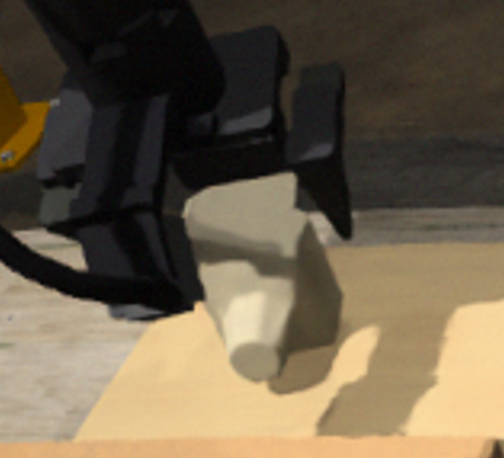

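>>> {"op": "execute_actions", "data": {"actions": [{"rows": [[-1.35,0.658,0.976,-0.84,0,0,1,-0.32,1.855,1.313,-0.895,0.225,-2.1,1],[-1.35,0.658,0.976,-0.84,0,0,1,-0.31,1.855,1.306,-0.885,0.225,-2.1,0.9],[-1.35,0.658,0.976,-0.84,0,0,1,-0.305,1.855,1.299,-0.877,0.225,-2.1,0.8],[-1.35,0.658,0.976,-0.84,0,0,1,-0.302,1.855,1.292,-0.87,0.225,-2.1,0.7],[-1.35,0.658,0.976,-0.84,0,0,1,-0.302,1.855,1.285,-0.866,0.225,-2.1,0.6],[-1.35,0.658,0.976,-0.84,0,0,1,-0.302,1.855,1.28,-0.866,0.225,-2.1,0.55],[-1.35,0.658,0.976,-0.84,0,0,1,-0.302,1.855,1.28,-0.866,0.225,-2.1,0.5],[-1.35,0.658,0.976,-0.84,0,0,1,-0.302,1.855,1.28,-0.866,0.225,-2.1,0.45],[-1.35,0.658,0.976,-0.84,0,0,1,-0.302,1.855,1.28,-0.866,0.225,-2.1,0.4],[-1.35,0.658,0.976,-0.84,0,0,1,-0.302,1.855,1.28,-0.866,0.225,-2.1,0.36]], "steps": 15}]}}

>>> {"op": "zoom_image", "data": {"camera": "cam_left_wrist", "region": [50, 70, 160, 170]}}

Scene clock: 173.53 s of 4800.00 s.
left_arm: end_effector_position=(-0.0112, +0.0198, +0.2990) grip_measured=+1.000 end_effector_quat_wxyz=(+0.385, +0.570, +0.643, -0.337) | right_arm: end_effector_position=(+0.3881, -0.4694, +0.0516) grip_measured=+0.363 end_effector_quat_wxyz=(+0.069, +0.802, -0.584, +0.110)
Joint positions: left_arm=[-1.339  0.669  0.994 -0.822  0.002  0.006  0.094] | right_arm=[-0.311  1.852  1.294 -0.868  0.217 -2.093  0.064]
Joint velocities: left_arm=[-0.002 -0.007  0.002  0.007  0.007 -0.022  0.   ] | right_arm=[-0.007  0.002  0.042  0.022 -0.081  0.037 -0.   ]
Joint torques (N m, as the arm reports them, + toward a larger angle): left_arm=[-0.91  0.09  4.66  1.59 -0.01 -0.07] | right_arm=[ 0.71 -8.42  6.1   0.98  0.24 -0.15]
Motor temperatures (°C, as the motors report them): left_arm=[24 40 33 32 26 25] | right_arm=[25 32 35 30 25 25]
Steps of this call (steps 1 to 15: the robot went on to your last target; steps 16 to 90: nothing new was sent; then 29.97 s passed at rest; steps 91 to 105: all 15 steps of this action). Readings (joint positions):
91: left_arm=[-1.339 0.669 0.994 -0.822 0.002 0.006] | right_arm=[-0.324 1.852 1.331 -0.906 0.216 -2.093]
92: left_arm=[-1.339 0.669 0.994 -0.822 0.002 0.006] | right_arm=[-0.324 1.852 1.329 -0.902 0.216 -2.093]
94: left_arm=[-1.339 0.669 0.994 -0.822 0.002 0.006] | right_arm=[-0.322 1.852 1.322 -0.889 0.217 -2.093]
98: left_arm=[-1.339 0.669 0.994 -0.822 0.002 0.006] | right_arm=[-0.312 1.852 1.298 -0.874 0.217 -2.093]
105: the state above
camera_calibration (this result's frames):
cam_left_wrist: T_world_to_cam=[[-0.996241, -0.0846743, -0.0182614, -0.00760759], [-0.0616339, 0.841061, -0.537417, 0.168759], [0.0608644, -0.534272, -0.843119, 0.377773], [0, 0, 0, 1]] pos_world=[-0.0201706, 0.0592528, 0.409062]
cam_right_wrist: T_world_to_cam=[[0.94557, 0.320233, -0.0578669, -0.211745], [0.234937, -0.548732, 0.802308, -0.365501], [0.225172, -0.772233, -0.594099, -0.296764], [0, 0, 0, 1]] pos_world=[0.352912, -0.361925, 0.104684]

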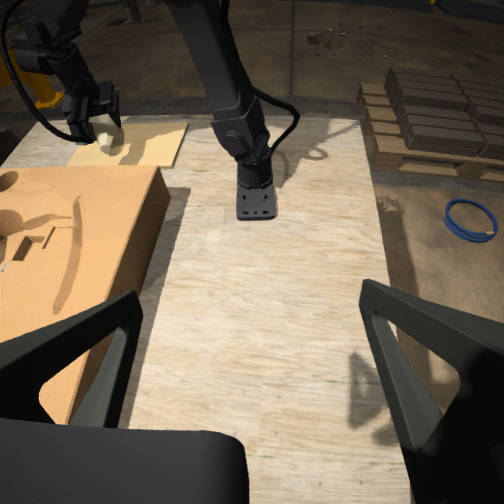

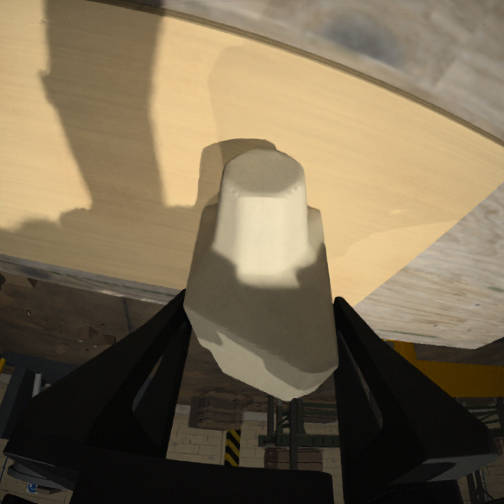

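Region (50, 70, 160, 170) of cam_left_wrist's 504x504 image, scaled by 4.582, with more detail than that image has; it fills the top 458 rows of this view, and the rest is white.

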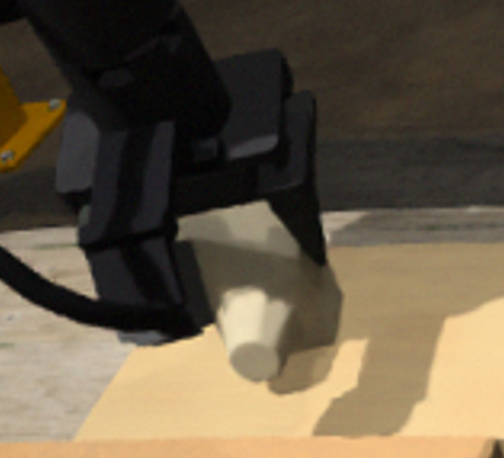

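>>> {"op": "execute_actions", "data": {"actions": [{"rows": [[-1.35,0.658,0.976,-0.84,0,0,1,-0.302,1.855,1.28,-0.88,0.225,-2.1,0.34],[-1.35,0.658,0.976,-0.84,0,0,1,-0.302,1.855,1.28,-0.895,0.225,-2.1,0.32],[-1.35,0.658,0.976,-0.84,0,0,1,-0.302,1.855,1.28,-0.895,0.225,-2.1,0.3],[-1.35,0.658,0.976,-0.84,0,0,1,-0.302,1.855,1.28,-0.895,0.225,-2.1,0.28],[-1.35,0.658,0.976,-0.84,0,0,1,-0.302,1.855,1.28,-0.895,0.225,-2.1,0.26],[-1.35,0.658,0.976,-0.84,0,0,1,-0.302,1.855,1.28,-0.895,0.225,-2.1,0.245],[-1.35,0.658,0.976,-0.84,0,0,1,-0.302,1.855,1.28,-0.895,0.225,-2.1,0.23],[-1.35,0.658,0.976,-0.84,0,0,1,-0.302,1.855,1.28,-0.895,0.225,-2.1,0.215],[-1.35,0.658,0.976,-0.84,0,0,1,-0.302,1.855,1.28,-0.895,0.225,-2.1,0.2],[-1.35,0.658,0.976,-0.84,0,0,1,-0.302,1.855,1.28,-0.895,0.225,-2.1,0.185],[-1.35,0.658,0.976,-0.84,0,0,1,-0.302,1.855,1.28,-0.895,0.225,-2.1,0.17],[-1.35,0.658,0.976,-0.84,0,0,1,-0.302,1.855,1.28,-0.895,0.225,-2.1,0.155],[-1.35,0.658,0.976,-0.84,0,0,1,-0.302,1.855,1.28,-0.895,0.225,-2.1,0.148]], "steps": 15}], "pictures": false}}

>>> {"op": "execute_actions", "data": {"actions": [{"steps": 6}]}}

Scene clock: 188.70 s of 4800.00 s.
left_arm: end_effector_position=(-0.0112, +0.0198, +0.2990) grip_measured=+1.000 end_effector_quat_wxyz=(+0.385, +0.570, +0.643, -0.337) | right_arm: end_effector_position=(+0.3863, -0.4694, +0.0515) grip_measured=+0.169 end_effector_quat_wxyz=(+0.071, +0.802, -0.583, +0.107)
Joint positions: left_arm=[-1.339  0.669  0.994 -0.822  0.002  0.006  0.094] | right_arm=[-0.311  1.852  1.294 -0.876  0.22  -2.094  0.055]
Joint velocities: left_arm=[-0.007 -0.002  0.007 -0.022 -0.037  0.022  0.   ] | right_arm=[ 0.017 -0.007 -0.012 -0.037 -0.022 -0.007  0.001]
Joint torques (N m, as the arm reports them, + toward a larger angle): left_arm=[-0.92  0.1   4.65  1.58 -0.01 -0.08] | right_arm=[ 0.94 -8.42  6.1   0.72  0.19 -0.08]
Motor temperatures (°C, as the motors report them): left_arm=[24 40 33 33 26 25] | right_arm=[25 32 35 30 25 25]
Steps of this call (steps 1 to 15: the robot went on to your last target; steps 16 to 90: nothing new was sent; then 11.67 s passed at rest; steps 91 to 105: all 15 steps of this action). Readings (joint positions):
91: left_arm=[-1.339 0.669 0.994 -0.822 0.002 0.006] | right_arm=[-0.311 1.852 1.294 -0.865 0.217 -2.093]
92: left_arm=[-1.339 0.669 0.994 -0.822 0.002 0.006] | right_arm=[-0.311 1.852 1.294 -0.866 0.217 -2.093]
94: left_arm=[-1.339 0.669 0.994 -0.822 0.002 0.006] | right_arm=[-0.311 1.852 1.294 -0.868 0.217 -2.093]
98: left_arm=[-1.339 0.669 0.994 -0.822 0.002 0.006] | right_arm=[-0.311 1.852 1.294 -0.873 0.218 -2.093]
105: the state above

Scene clock: 188.90 s of 4800.00 s.
left_arm: end_effector_position=(-0.0112, +0.0198, +0.2990) grip_measured=+1.000 end_effector_quat_wxyz=(+0.385, +0.570, +0.643, -0.337) | right_arm: end_effector_position=(+0.3863, -0.4694, +0.0515) grip_measured=+0.169 end_effector_quat_wxyz=(+0.071, +0.802, -0.583, +0.107)
Joint positions: left_arm=[-1.339  0.669  0.994 -0.822  0.002  0.006  0.094] | right_arm=[-0.311  1.852  1.294 -0.876  0.22  -2.094  0.055]
Joint velocities: left_arm=[ 0.002 -0.007 -0.012  0.007  0.051 -0.022  0.   ] | right_arm=[ 0.017 -0.002 -0.012 -0.037  0.022  0.007 -0.   ]
Joint torques (N m, as the arm reports them, + toward a larger angle): left_arm=[-0.92  0.11  4.65  1.58 -0.01 -0.06] | right_arm=[ 0.83 -8.46  5.96  0.74  0.21 -0.12]
Motor temperatures (°C, as the motors report them): left_arm=[24 40 33 33 26 25] | right_arm=[25 32 35 30 25 25]
Steps of this call (steps 1 to 6: the robot went on to your last target). Readings (joint positions):
1: left_arm=[-1.339 0.669 0.994 -0.822 0.002 0.006] | right_arm=[-0.311 1.852 1.294 -0.876 0.220 -2.094]
2: left_arm=[-1.339 0.669 0.994 -0.822 0.002 0.006] | right_arm=[-0.311 1.852 1.294 -0.876 0.220 -2.094]
4: left_arm=[-1.339 0.669 0.994 -0.822 0.002 0.006] | right_arm=[-0.311 1.852 1.294 -0.876 0.220 -2.094]
6: the state above
camera_calibration (this result's frames):
cam_left_wrist: T_world_to_cam=[[-0.996241, -0.0846743, -0.0182614, -0.00760759], [-0.0616339, 0.841061, -0.537417, 0.168759], [0.0608644, -0.534272, -0.843119, 0.377773], [0, 0, 0, 1]] pos_world=[-0.0201706, 0.0592528, 0.409062]
cam_right_wrist: T_world_to_cam=[[0.944835, 0.320918, -0.0655594, -0.209026], [0.241638, -0.547798, 0.800954, -0.367056], [0.221127, -0.772612, -0.595125, -0.295052], [0, 0, 0, 1]] pos_world=[0.351434, -0.361953, 0.104699]

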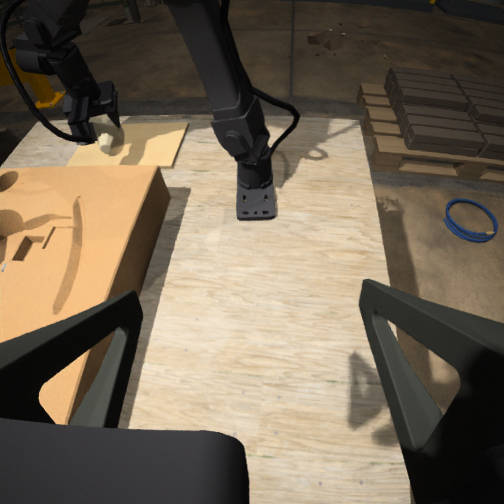

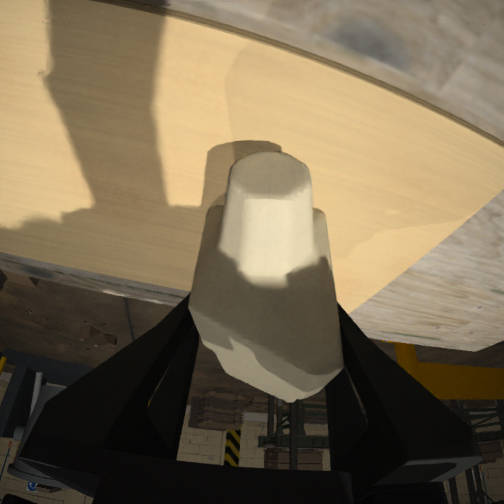

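>>> {"op": "execute_actions", "data": {"actions": [{"rows": [[-1.35,0.658,0.976,-0.84,0,0,1,-0.305,1.845,1.295,-0.88,0.225,-2.09,0.138],[-1.35,0.658,0.976,-0.84,0,0,1,-0.305,1.835,1.31,-0.88,0.225,-2.09,0.138],[-1.35,0.658,0.976,-0.84,0,0,1,-0.305,1.825,1.32,-0.88,0.225,-2.09,0.138],[-1.35,0.658,0.976,-0.84,0,0,1,-0.305,1.815,1.33,-0.885,0.225,-2.09,0.138],[-1.35,0.658,0.976,-0.84,0,0,1,-0.305,1.805,1.335,-0.89,0.225,-2.09,0.138],[-1.35,0.658,0.976,-0.84,0,0,1,-0.305,1.792,1.34,-0.895,0.225,-2.09,0.138],[-1.35,0.658,0.976,-0.84,0,0,1,-0.305,1.777,1.345,-0.9,0.225,-2.09,0.138],[-1.35,0.658,0.976,-0.84,0,0,1,-0.305,1.76,1.35,-0.9,0.225,-2.09,0.138],[-1.35,0.658,0.976,-0.84,0,0,1,-0.305,1.74,1.35,-0.9,0.225,-2.09,0.138],[-1.35,0.658,0.976,-0.84,0,0,1,-0.305,1.715,1.35,-0.9,0.22,-2.07,0.138],[-1.35,0.658,0.976,-0.84,0,0,1,-0.305,1.685,1.35,-0.9,0.21,-2.03,0.138],[-1.35,0.658,0.976,-0.84,0,0,1,-0.305,1.65,1.35,-0.89,0.2,-1.98,0.138],[-1.35,0.658,0.976,-0.84,0,0,1,-0.305,1.615,1.35,-0.87,0.19,-1.925,0.138],[-1.35,0.658,0.976,-0.84,0,0,1,-0.305,1.58,1.35,-0.845,0.18,-1.87,0.138],[-1.35,0.658,0.976,-0.84,0,0,1,-0.3,1.545,1.345,-0.82,0.17,-1.815,0.138]], "steps": 15}], "pictures": false}}

>>> {"op": "execute_actions", "data": {"actions": [{"rows": [[-1.35,0.658,0.976,-0.84,0,0,1,-0.285,1.51,1.335,-0.79,0.16,-1.76,0.138],[-1.35,0.658,0.976,-0.84,0,0,1,-0.26,1.475,1.315,-0.76,0.15,-1.705,0.138],[-1.35,0.658,0.976,-0.84,0,0,1,-0.225,1.44,1.29,-0.73,0.14,-1.65,0.138],[-1.35,0.658,0.976,-0.84,0,0,1,-0.18,1.405,1.26,-0.7,0.13,-1.595,0.138],[-1.35,0.658,0.976,-0.84,0,0,1,-0.135,1.37,1.23,-0.67,0.12,-1.54,0.138],[-1.35,0.658,0.976,-0.84,0,0,1,-0.09,1.335,1.2,-0.64,0.11,-1.485,0.138],[-1.35,0.658,0.976,-0.84,0,0,1,-0.045,1.3,1.17,-0.61,0.1,-1.43,0.138],[-1.35,0.658,0.976,-0.84,0,0,1,0.0,1.265,1.14,-0.58,0.09,-1.375,0.138],[-1.35,0.658,0.976,-0.84,0,0,1,0.045,1.23,1.11,-0.55,0.08,-1.32,0.138],[-1.35,0.658,0.976,-0.84,0,0,1,0.09,1.195,1.08,-0.52,0.07,-1.265,0.138],[-1.35,0.658,0.976,-0.84,0,0,1,0.135,1.16,1.05,-0.49,0.06,-1.21,0.138],[-1.35,0.658,0.976,-0.84,0,0,1,0.18,1.125,1.02,-0.46,0.05,-1.155,0.138],[-1.35,0.658,0.976,-0.84,0,0,1,0.225,1.09,0.99,-0.43,0.04,-1.1,0.138],[-1.35,0.658,0.976,-0.84,0,0,1,0.27,1.055,0.96,-0.4,0.03,-1.045,0.138],[-1.35,0.658,0.976,-0.84,0,0,1,0.315,1.02,0.93,-0.37,0.02,-0.99,0.138]], "steps": 15}], "pictures": false}}

>>> {"op": "execute_actions", "data": {"actions": [{"rows": [[-1.35,0.658,0.976,-0.84,0,0,1,0.36,0.985,0.9,-0.34,0.01,-0.935,0.138],[-1.35,0.658,0.976,-0.84,0,0,1,0.405,0.95,0.87,-0.31,0,-0.88,0.138],[-1.35,0.658,0.976,-0.84,0,0,1,0.45,0.915,0.84,-0.28,0,-0.825,0.138],[-1.35,0.658,0.976,-0.84,0,0,1,0.495,0.88,0.81,-0.25,0,-0.77,0.138],[-1.35,0.658,0.976,-0.84,0,0,1,0.54,0.845,0.78,-0.22,0,-0.715,0.138],[-1.35,0.658,0.976,-0.84,0,0,1,0.585,0.81,0.75,-0.19,0,-0.66,0.138],[-1.35,0.658,0.976,-0.84,0,0,1,0.63,0.775,0.72,-0.16,0,-0.605,0.138],[-1.35,0.658,0.976,-0.84,0,0,1,0.675,0.74,0.69,-0.13,0,-0.55,0.138],[-1.35,0.658,0.976,-0.84,0,0,1,0.72,0.71,0.66,-0.1,0,-0.495,0.138],[-1.35,0.658,0.976,-0.84,0,0,1,0.77,0.68,0.63,-0.075,0,-0.44,0.138],[-1.35,0.658,0.976,-0.84,0,0,1,0.82,0.66,0.605,-0.055,0,-0.385,0.138],[-1.35,0.658,0.976,-0.84,0,0,1,0.87,0.645,0.585,-0.04,0,-0.33,0.138],[-1.35,0.658,0.976,-0.84,0,0,1,0.92,0.636,0.57,-0.03,0,-0.275,0.138],[-1.35,0.658,0.976,-0.84,0,0,1,0.97,0.636,0.563,-0.03,0,-0.22,0.138],[-1.35,0.658,0.976,-0.84,0,0,1,1.02,0.636,0.563,-0.03,0,-0.165,0.138]], "steps": 15}], "pictures": false}}

>>> {"op": "execute_actions", "data": {"actions": [{"rows": [[-1.35,0.658,0.976,-0.84,0,0,1,1.07,0.636,0.563,-0.03,0,-0.11,0.138],[-1.35,0.658,0.976,-0.84,0,0,1,1.12,0.636,0.563,-0.03,0,-0.06,0.138],[-1.35,0.658,0.976,-0.84,0,0,1,1.17,0.636,0.563,-0.03,0,-0.02,0.138],[-1.35,0.658,0.976,-0.84,0,0,1,1.22,0.636,0.563,-0.03,0,0.005,0.138],[-1.35,0.658,0.976,-0.84,0,0,1,1.27,0.636,0.563,-0.03,0,0.005,0.138],[-1.35,0.658,0.976,-0.84,0,0,1,1.32,0.636,0.563,-0.03,0,0.005,0.138],[-1.35,0.658,0.976,-0.84,0,0,1,1.37,0.636,0.563,-0.03,0,0.005,0.138],[-1.35,0.658,0.976,-0.84,0,0,1,1.415,0.636,0.563,-0.03,0,0.005,0.138],[-1.35,0.658,0.976,-0.84,0,0,1,1.455,0.636,0.563,-0.03,0,0.005,0.138],[-1.35,0.658,0.976,-0.84,0,0,1,1.49,0.636,0.563,-0.03,0,0.005,0.138],[-1.35,0.658,0.976,-0.84,0,0,1,1.52,0.636,0.563,-0.03,0,0.005,0.138],[-1.35,0.658,0.976,-0.84,0,0,1,1.545,0.636,0.563,-0.03,0,0.005,0.138],[-1.35,0.658,0.976,-0.84,0,0,1,1.565,0.636,0.563,-0.03,0,0.005,0.138],[-1.35,0.658,0.976,-0.84,0,0,1,1.578,0.636,0.563,-0.03,0,0.005,0.138],[-1.35,0.658,0.976,-0.84,0,0,1,1.585,0.636,0.563,-0.03,0,0.005,0.138]], "steps": 15}], "pictures": false}}

>>> {"op": "execute_actions", "data": {"actions": [{"steps": 10}]}}

Scene clock: 264.30 s of 4800.00 s.
left_arm: end_effector_position=(-0.0112, +0.0198, +0.2990) grip_measured=+1.000 end_effector_quat_wxyz=(+0.385, +0.570, +0.643, -0.337) | right_arm: end_effector_position=(+0.3938, -0.4675, +0.1220) grip_measured=+0.170 end_effector_quat_wxyz=(+0.010, +0.753, -0.629, +0.192)
Joint positions: left_arm=[-1.339  0.669  0.994 -0.822  0.002  0.006  0.094] | right_arm=[-0.311  1.656  1.304 -0.886  0.2   -1.978  0.055]
Joint velocities: left_arm=[ 0.002  0.002  0.017  0.037 -0.051  0.022  0.   ] | right_arm=[-0.007 -1.082  0.007  0.256 -0.212  1.033 -0.   ]
Joint torques (N m, as the arm reports them, + toward a larger angle): left_arm=[-0.9   0.09  4.63  1.59 -0.01 -0.07] | right_arm=[  1.02 -10.89  12.08   1.72   0.1    0.02]
Motor temperatures (°C, as the motors report them): left_arm=[24 39 33 33 26 25] | right_arm=[25 34 34 28 25 25]
Steps of this call (steps 1 to 15: the robot went on to your last target; steps 16 to 90: nothing new was sent; then 71.90 s passed at rest; steps 91 to 105: all 15 steps of this action). Readings (joint positions):
91: left_arm=[-1.339 0.669 0.994 -0.822 0.002 0.006] | right_arm=[-0.311 1.852 1.294 -0.876 0.220 -2.094]
92: left_arm=[-1.339 0.669 0.994 -0.822 0.002 0.006] | right_arm=[-0.311 1.852 1.294 -0.876 0.220 -2.094]
94: left_arm=[-1.339 0.669 0.994 -0.822 0.002 0.006] | right_arm=[-0.311 1.852 1.295 -0.876 0.220 -2.094]
98: left_arm=[-1.339 0.669 0.994 -0.822 0.002 0.006] | right_arm=[-0.311 1.837 1.300 -0.884 0.220 -2.094]
105: the state above

Scene clock: 264.80 s of 4800.00 s.
left_arm: end_effector_position=(-0.0112, +0.0198, +0.2990) grip_measured=+1.000 end_effector_quat_wxyz=(+0.385, +0.570, +0.643, -0.337) | right_arm: end_effector_position=(+0.3646, -0.2517, +0.2208) grip_measured=+0.170 end_effector_quat_wxyz=(+0.371, -0.635, +0.645, -0.209)
Joint positions: left_arm=[-1.339  0.669  0.994 -0.822  0.002  0.006  0.094] | right_arm=[ 0.237  1.123  0.972 -0.541  0.07  -1.234  0.055]
Joint velocities: left_arm=[ 0.012 -0.002 -0.017  0.037  0.022 -0.007  0.   ] | right_arm=[ 1.253 -0.955 -0.984  0.608 -0.286  1.546  0.   ]
Joint torques (N m, as the arm reports them, + toward a larger angle): left_arm=[-0.92  0.09  4.63  1.58 -0.01 -0.07] | right_arm=[ 0.26 -6.66 10.54  2.95 -0.1   0.09]
Motor temperatures (°C, as the motors report them): left_arm=[24 38 33 33 26 25] | right_arm=[25 34 34 29 25 25]
Steps of this call (steps 1 to 15: all 15 steps of this action). Readings (joint positions):
1: left_arm=[-1.339 0.669 0.994 -0.822 0.002 0.006] | right_arm=[-0.310 1.618 1.304 -0.876 0.195 -1.939]
2: left_arm=[-1.339 0.669 0.994 -0.822 0.002 0.006] | right_arm=[-0.304 1.579 1.304 -0.864 0.192 -1.897]
4: left_arm=[-1.339 0.669 0.994 -0.822 0.002 0.006] | right_arm=[-0.268 1.500 1.294 -0.821 0.191 -1.806]
8: left_arm=[-1.339 0.669 0.994 -0.822 0.002 0.006] | right_arm=[-0.092 1.346 1.206 -0.699 0.165 -1.605]
15: the state above

Scene clock: 265.30 s of 4800.00 s.
left_arm: end_effector_position=(-0.0112, +0.0198, +0.2990) grip_measured=+1.000 end_effector_quat_wxyz=(+0.385, +0.570, +0.643, -0.337) | right_arm: end_effector_position=(+0.1862, -0.1003, +0.2488) grip_measured=+0.169 end_effector_quat_wxyz=(+0.573, -0.530, +0.597, +0.185)
Joint positions: left_arm=[-1.339  0.669  0.994 -0.822  0.002  0.006  0.094] | right_arm=[ 0.929  0.672  0.568 -0.174  0.007 -0.41   0.055]
Joint velocities: left_arm=[-0.002 -0.002 -0.002 -0.022  0.081 -0.022  0.   ] | right_arm=[ 1.443 -0.09  -0.295  0.286 -0.007  1.531 -0.001]
Joint torques (N m, as the arm reports them, + toward a larger angle): left_arm=[-0.91  0.1   4.66  1.58 -0.01 -0.07] | right_arm=[ 0.32 -2.47 10.55  3.51 -0.09  0.06]
Motor temperatures (°C, as the motors report them): left_arm=[24 38 33 33 26 25] | right_arm=[25 33 35 29 25 25]
Steps of this call (steps 1 to 15: all 15 steps of this action). Readings (joint positions):
1: left_arm=[-1.339 0.669 0.994 -0.822 0.002 0.006] | right_arm=[0.281 1.089 0.940 -0.520 0.060 -1.179]
2: left_arm=[-1.339 0.669 0.994 -0.822 0.002 0.006] | right_arm=[0.325 1.055 0.908 -0.498 0.051 -1.125]
4: left_arm=[-1.339 0.669 0.994 -0.822 0.002 0.006] | right_arm=[0.415 0.983 0.848 -0.448 0.036 -1.016]
8: left_arm=[-1.339 0.669 0.994 -0.822 0.002 0.006] | right_arm=[0.594 0.838 0.732 -0.336 0.019 -0.797]
15: the state above

Scene clock: 265.80 s of 4800.00 s.
left_arm: end_effector_position=(-0.0112, +0.0198, +0.2990) grip_measured=+1.000 end_effector_quat_wxyz=(+0.385, +0.570, +0.643, -0.337) | right_arm: end_effector_position=(+0.0001, -0.0591, +0.2505) grip_measured=+0.169 end_effector_quat_wxyz=(-0.412, +0.594, -0.521, -0.453)
Joint positions: left_arm=[-1.339  0.669  0.994 -0.822  0.002  0.006  0.094] | right_arm=[ 1.559  0.671  0.549 -0.129 -0.007 -0.021  0.055]
Joint velocities: left_arm=[ 0.002  0.007 -0.007 -0.066 -0.007  0.022  0.   ] | right_arm=[ 0.427  0.002 -0.002  0.051  0.007  0.095 -0.   ]
Joint torques (N m, as the arm reports them, + toward a larger angle): left_arm=[-0.91  0.1   4.63  1.58 -0.01 -0.06] | right_arm=[ 0.01 -2.76 10.65  3.4   0.1   0.06]
Motor temperatures (°C, as the motors report them): left_arm=[24 38 33 33 26 25] | right_arm=[25 33 35 29 25 25]
Steps of this call (steps 1 to 15: all 15 steps of this action). Readings (joint positions):
1: left_arm=[-1.339 0.669 0.994 -0.822 0.002 0.006] | right_arm=[0.979 0.671 0.560 -0.166 0.006 -0.355]
2: left_arm=[-1.339 0.669 0.994 -0.822 0.002 0.006] | right_arm=[1.029 0.671 0.554 -0.161 0.006 -0.301]
4: left_arm=[-1.339 0.669 0.994 -0.822 0.002 0.006] | right_arm=[1.129 0.671 0.549 -0.156 0.004 -0.200]
8: left_arm=[-1.339 0.669 0.994 -0.822 0.002 0.006] | right_arm=[1.328 0.671 0.549 -0.141 0.003 -0.083]
15: the state above

Scene clock: 266.13 s of 4800.00 s.
left_arm: end_effector_position=(-0.0112, +0.0198, +0.2990) grip_measured=+1.000 end_effector_quat_wxyz=(+0.385, +0.570, +0.643, -0.337) | right_arm: end_effector_position=(-0.0042, -0.0588, +0.2540) grip_measured=+0.169 end_effector_quat_wxyz=(-0.410, +0.590, -0.519, -0.463)
Joint positions: left_arm=[-1.339  0.669  0.994 -0.822  0.002  0.006  0.094] | right_arm=[ 1.575  0.671  0.549 -0.115 -0.004 -0.005  0.055]
Joint velocities: left_arm=[ 0.002 -0.022 -0.002 -0.037 -0.022 -0.051  0.   ] | right_arm=[-0.007 -0.007 -0.007  0.007 -0.037  0.051  0.   ]
Joint torques (N m, as the arm reports them, + toward a larger angle): left_arm=[-0.92  0.1   4.63  1.59 -0.01 -0.07] | right_arm=[ 0.92 -2.86 10.54  3.4   0.05  0.07]
Motor temperatures (°C, as the motors report them): left_arm=[24 38 33 33 26 25] | right_arm=[25 33 35 30 25 25]
Steps of this call (steps 1 to 10: the robot went on to your last target). Readings (joint positions):
1: left_arm=[-1.339 0.669 0.994 -0.822 0.002 0.006] | right_arm=[1.570 0.671 0.549 -0.127 -0.007 -0.017]
2: left_arm=[-1.339 0.669 0.994 -0.822 0.002 0.006] | right_arm=[1.574 0.671 0.549 -0.124 -0.007 -0.014]
4: left_arm=[-1.339 0.669 0.994 -0.822 0.002 0.006] | right_arm=[1.575 0.671 0.549 -0.118 -0.006 -0.010]
8: left_arm=[-1.339 0.669 0.994 -0.822 0.002 0.006] | right_arm=[1.575 0.671 0.549 -0.115 -0.004 -0.005]
10: the state above
camera_calibration (this result's frames):
cam_left_wrist: T_world_to_cam=[[-0.996241, -0.0846743, -0.0182614, -0.00760759], [-0.0616339, 0.841061, -0.537417, 0.168759], [0.0608644, -0.534272, -0.843119, 0.377773], [0, 0, 0, 1]] pos_world=[-0.0201706, 0.0592528, 0.409062]
cam_right_wrist: T_world_to_cam=[[0.979549, 0.200464, 0.0172946, 0.0134177], [0.168906, -0.77254, -0.612088, 0.135446], [-0.109341, 0.602491, -0.7906, 0.358157], [0, 0, 0, 1]] pos_world=[0.00314018, -0.113839, 0.365832]

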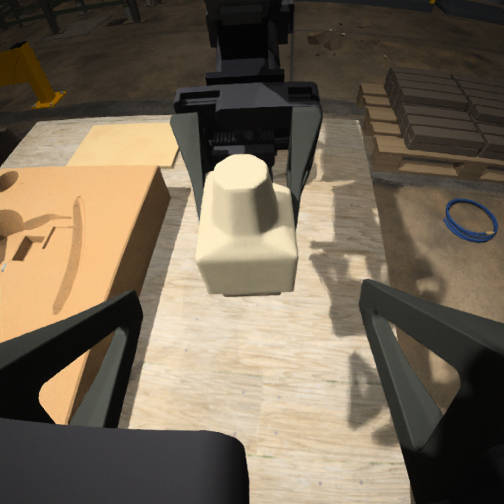

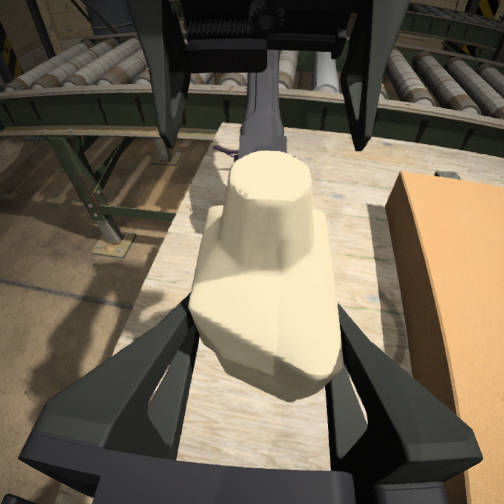

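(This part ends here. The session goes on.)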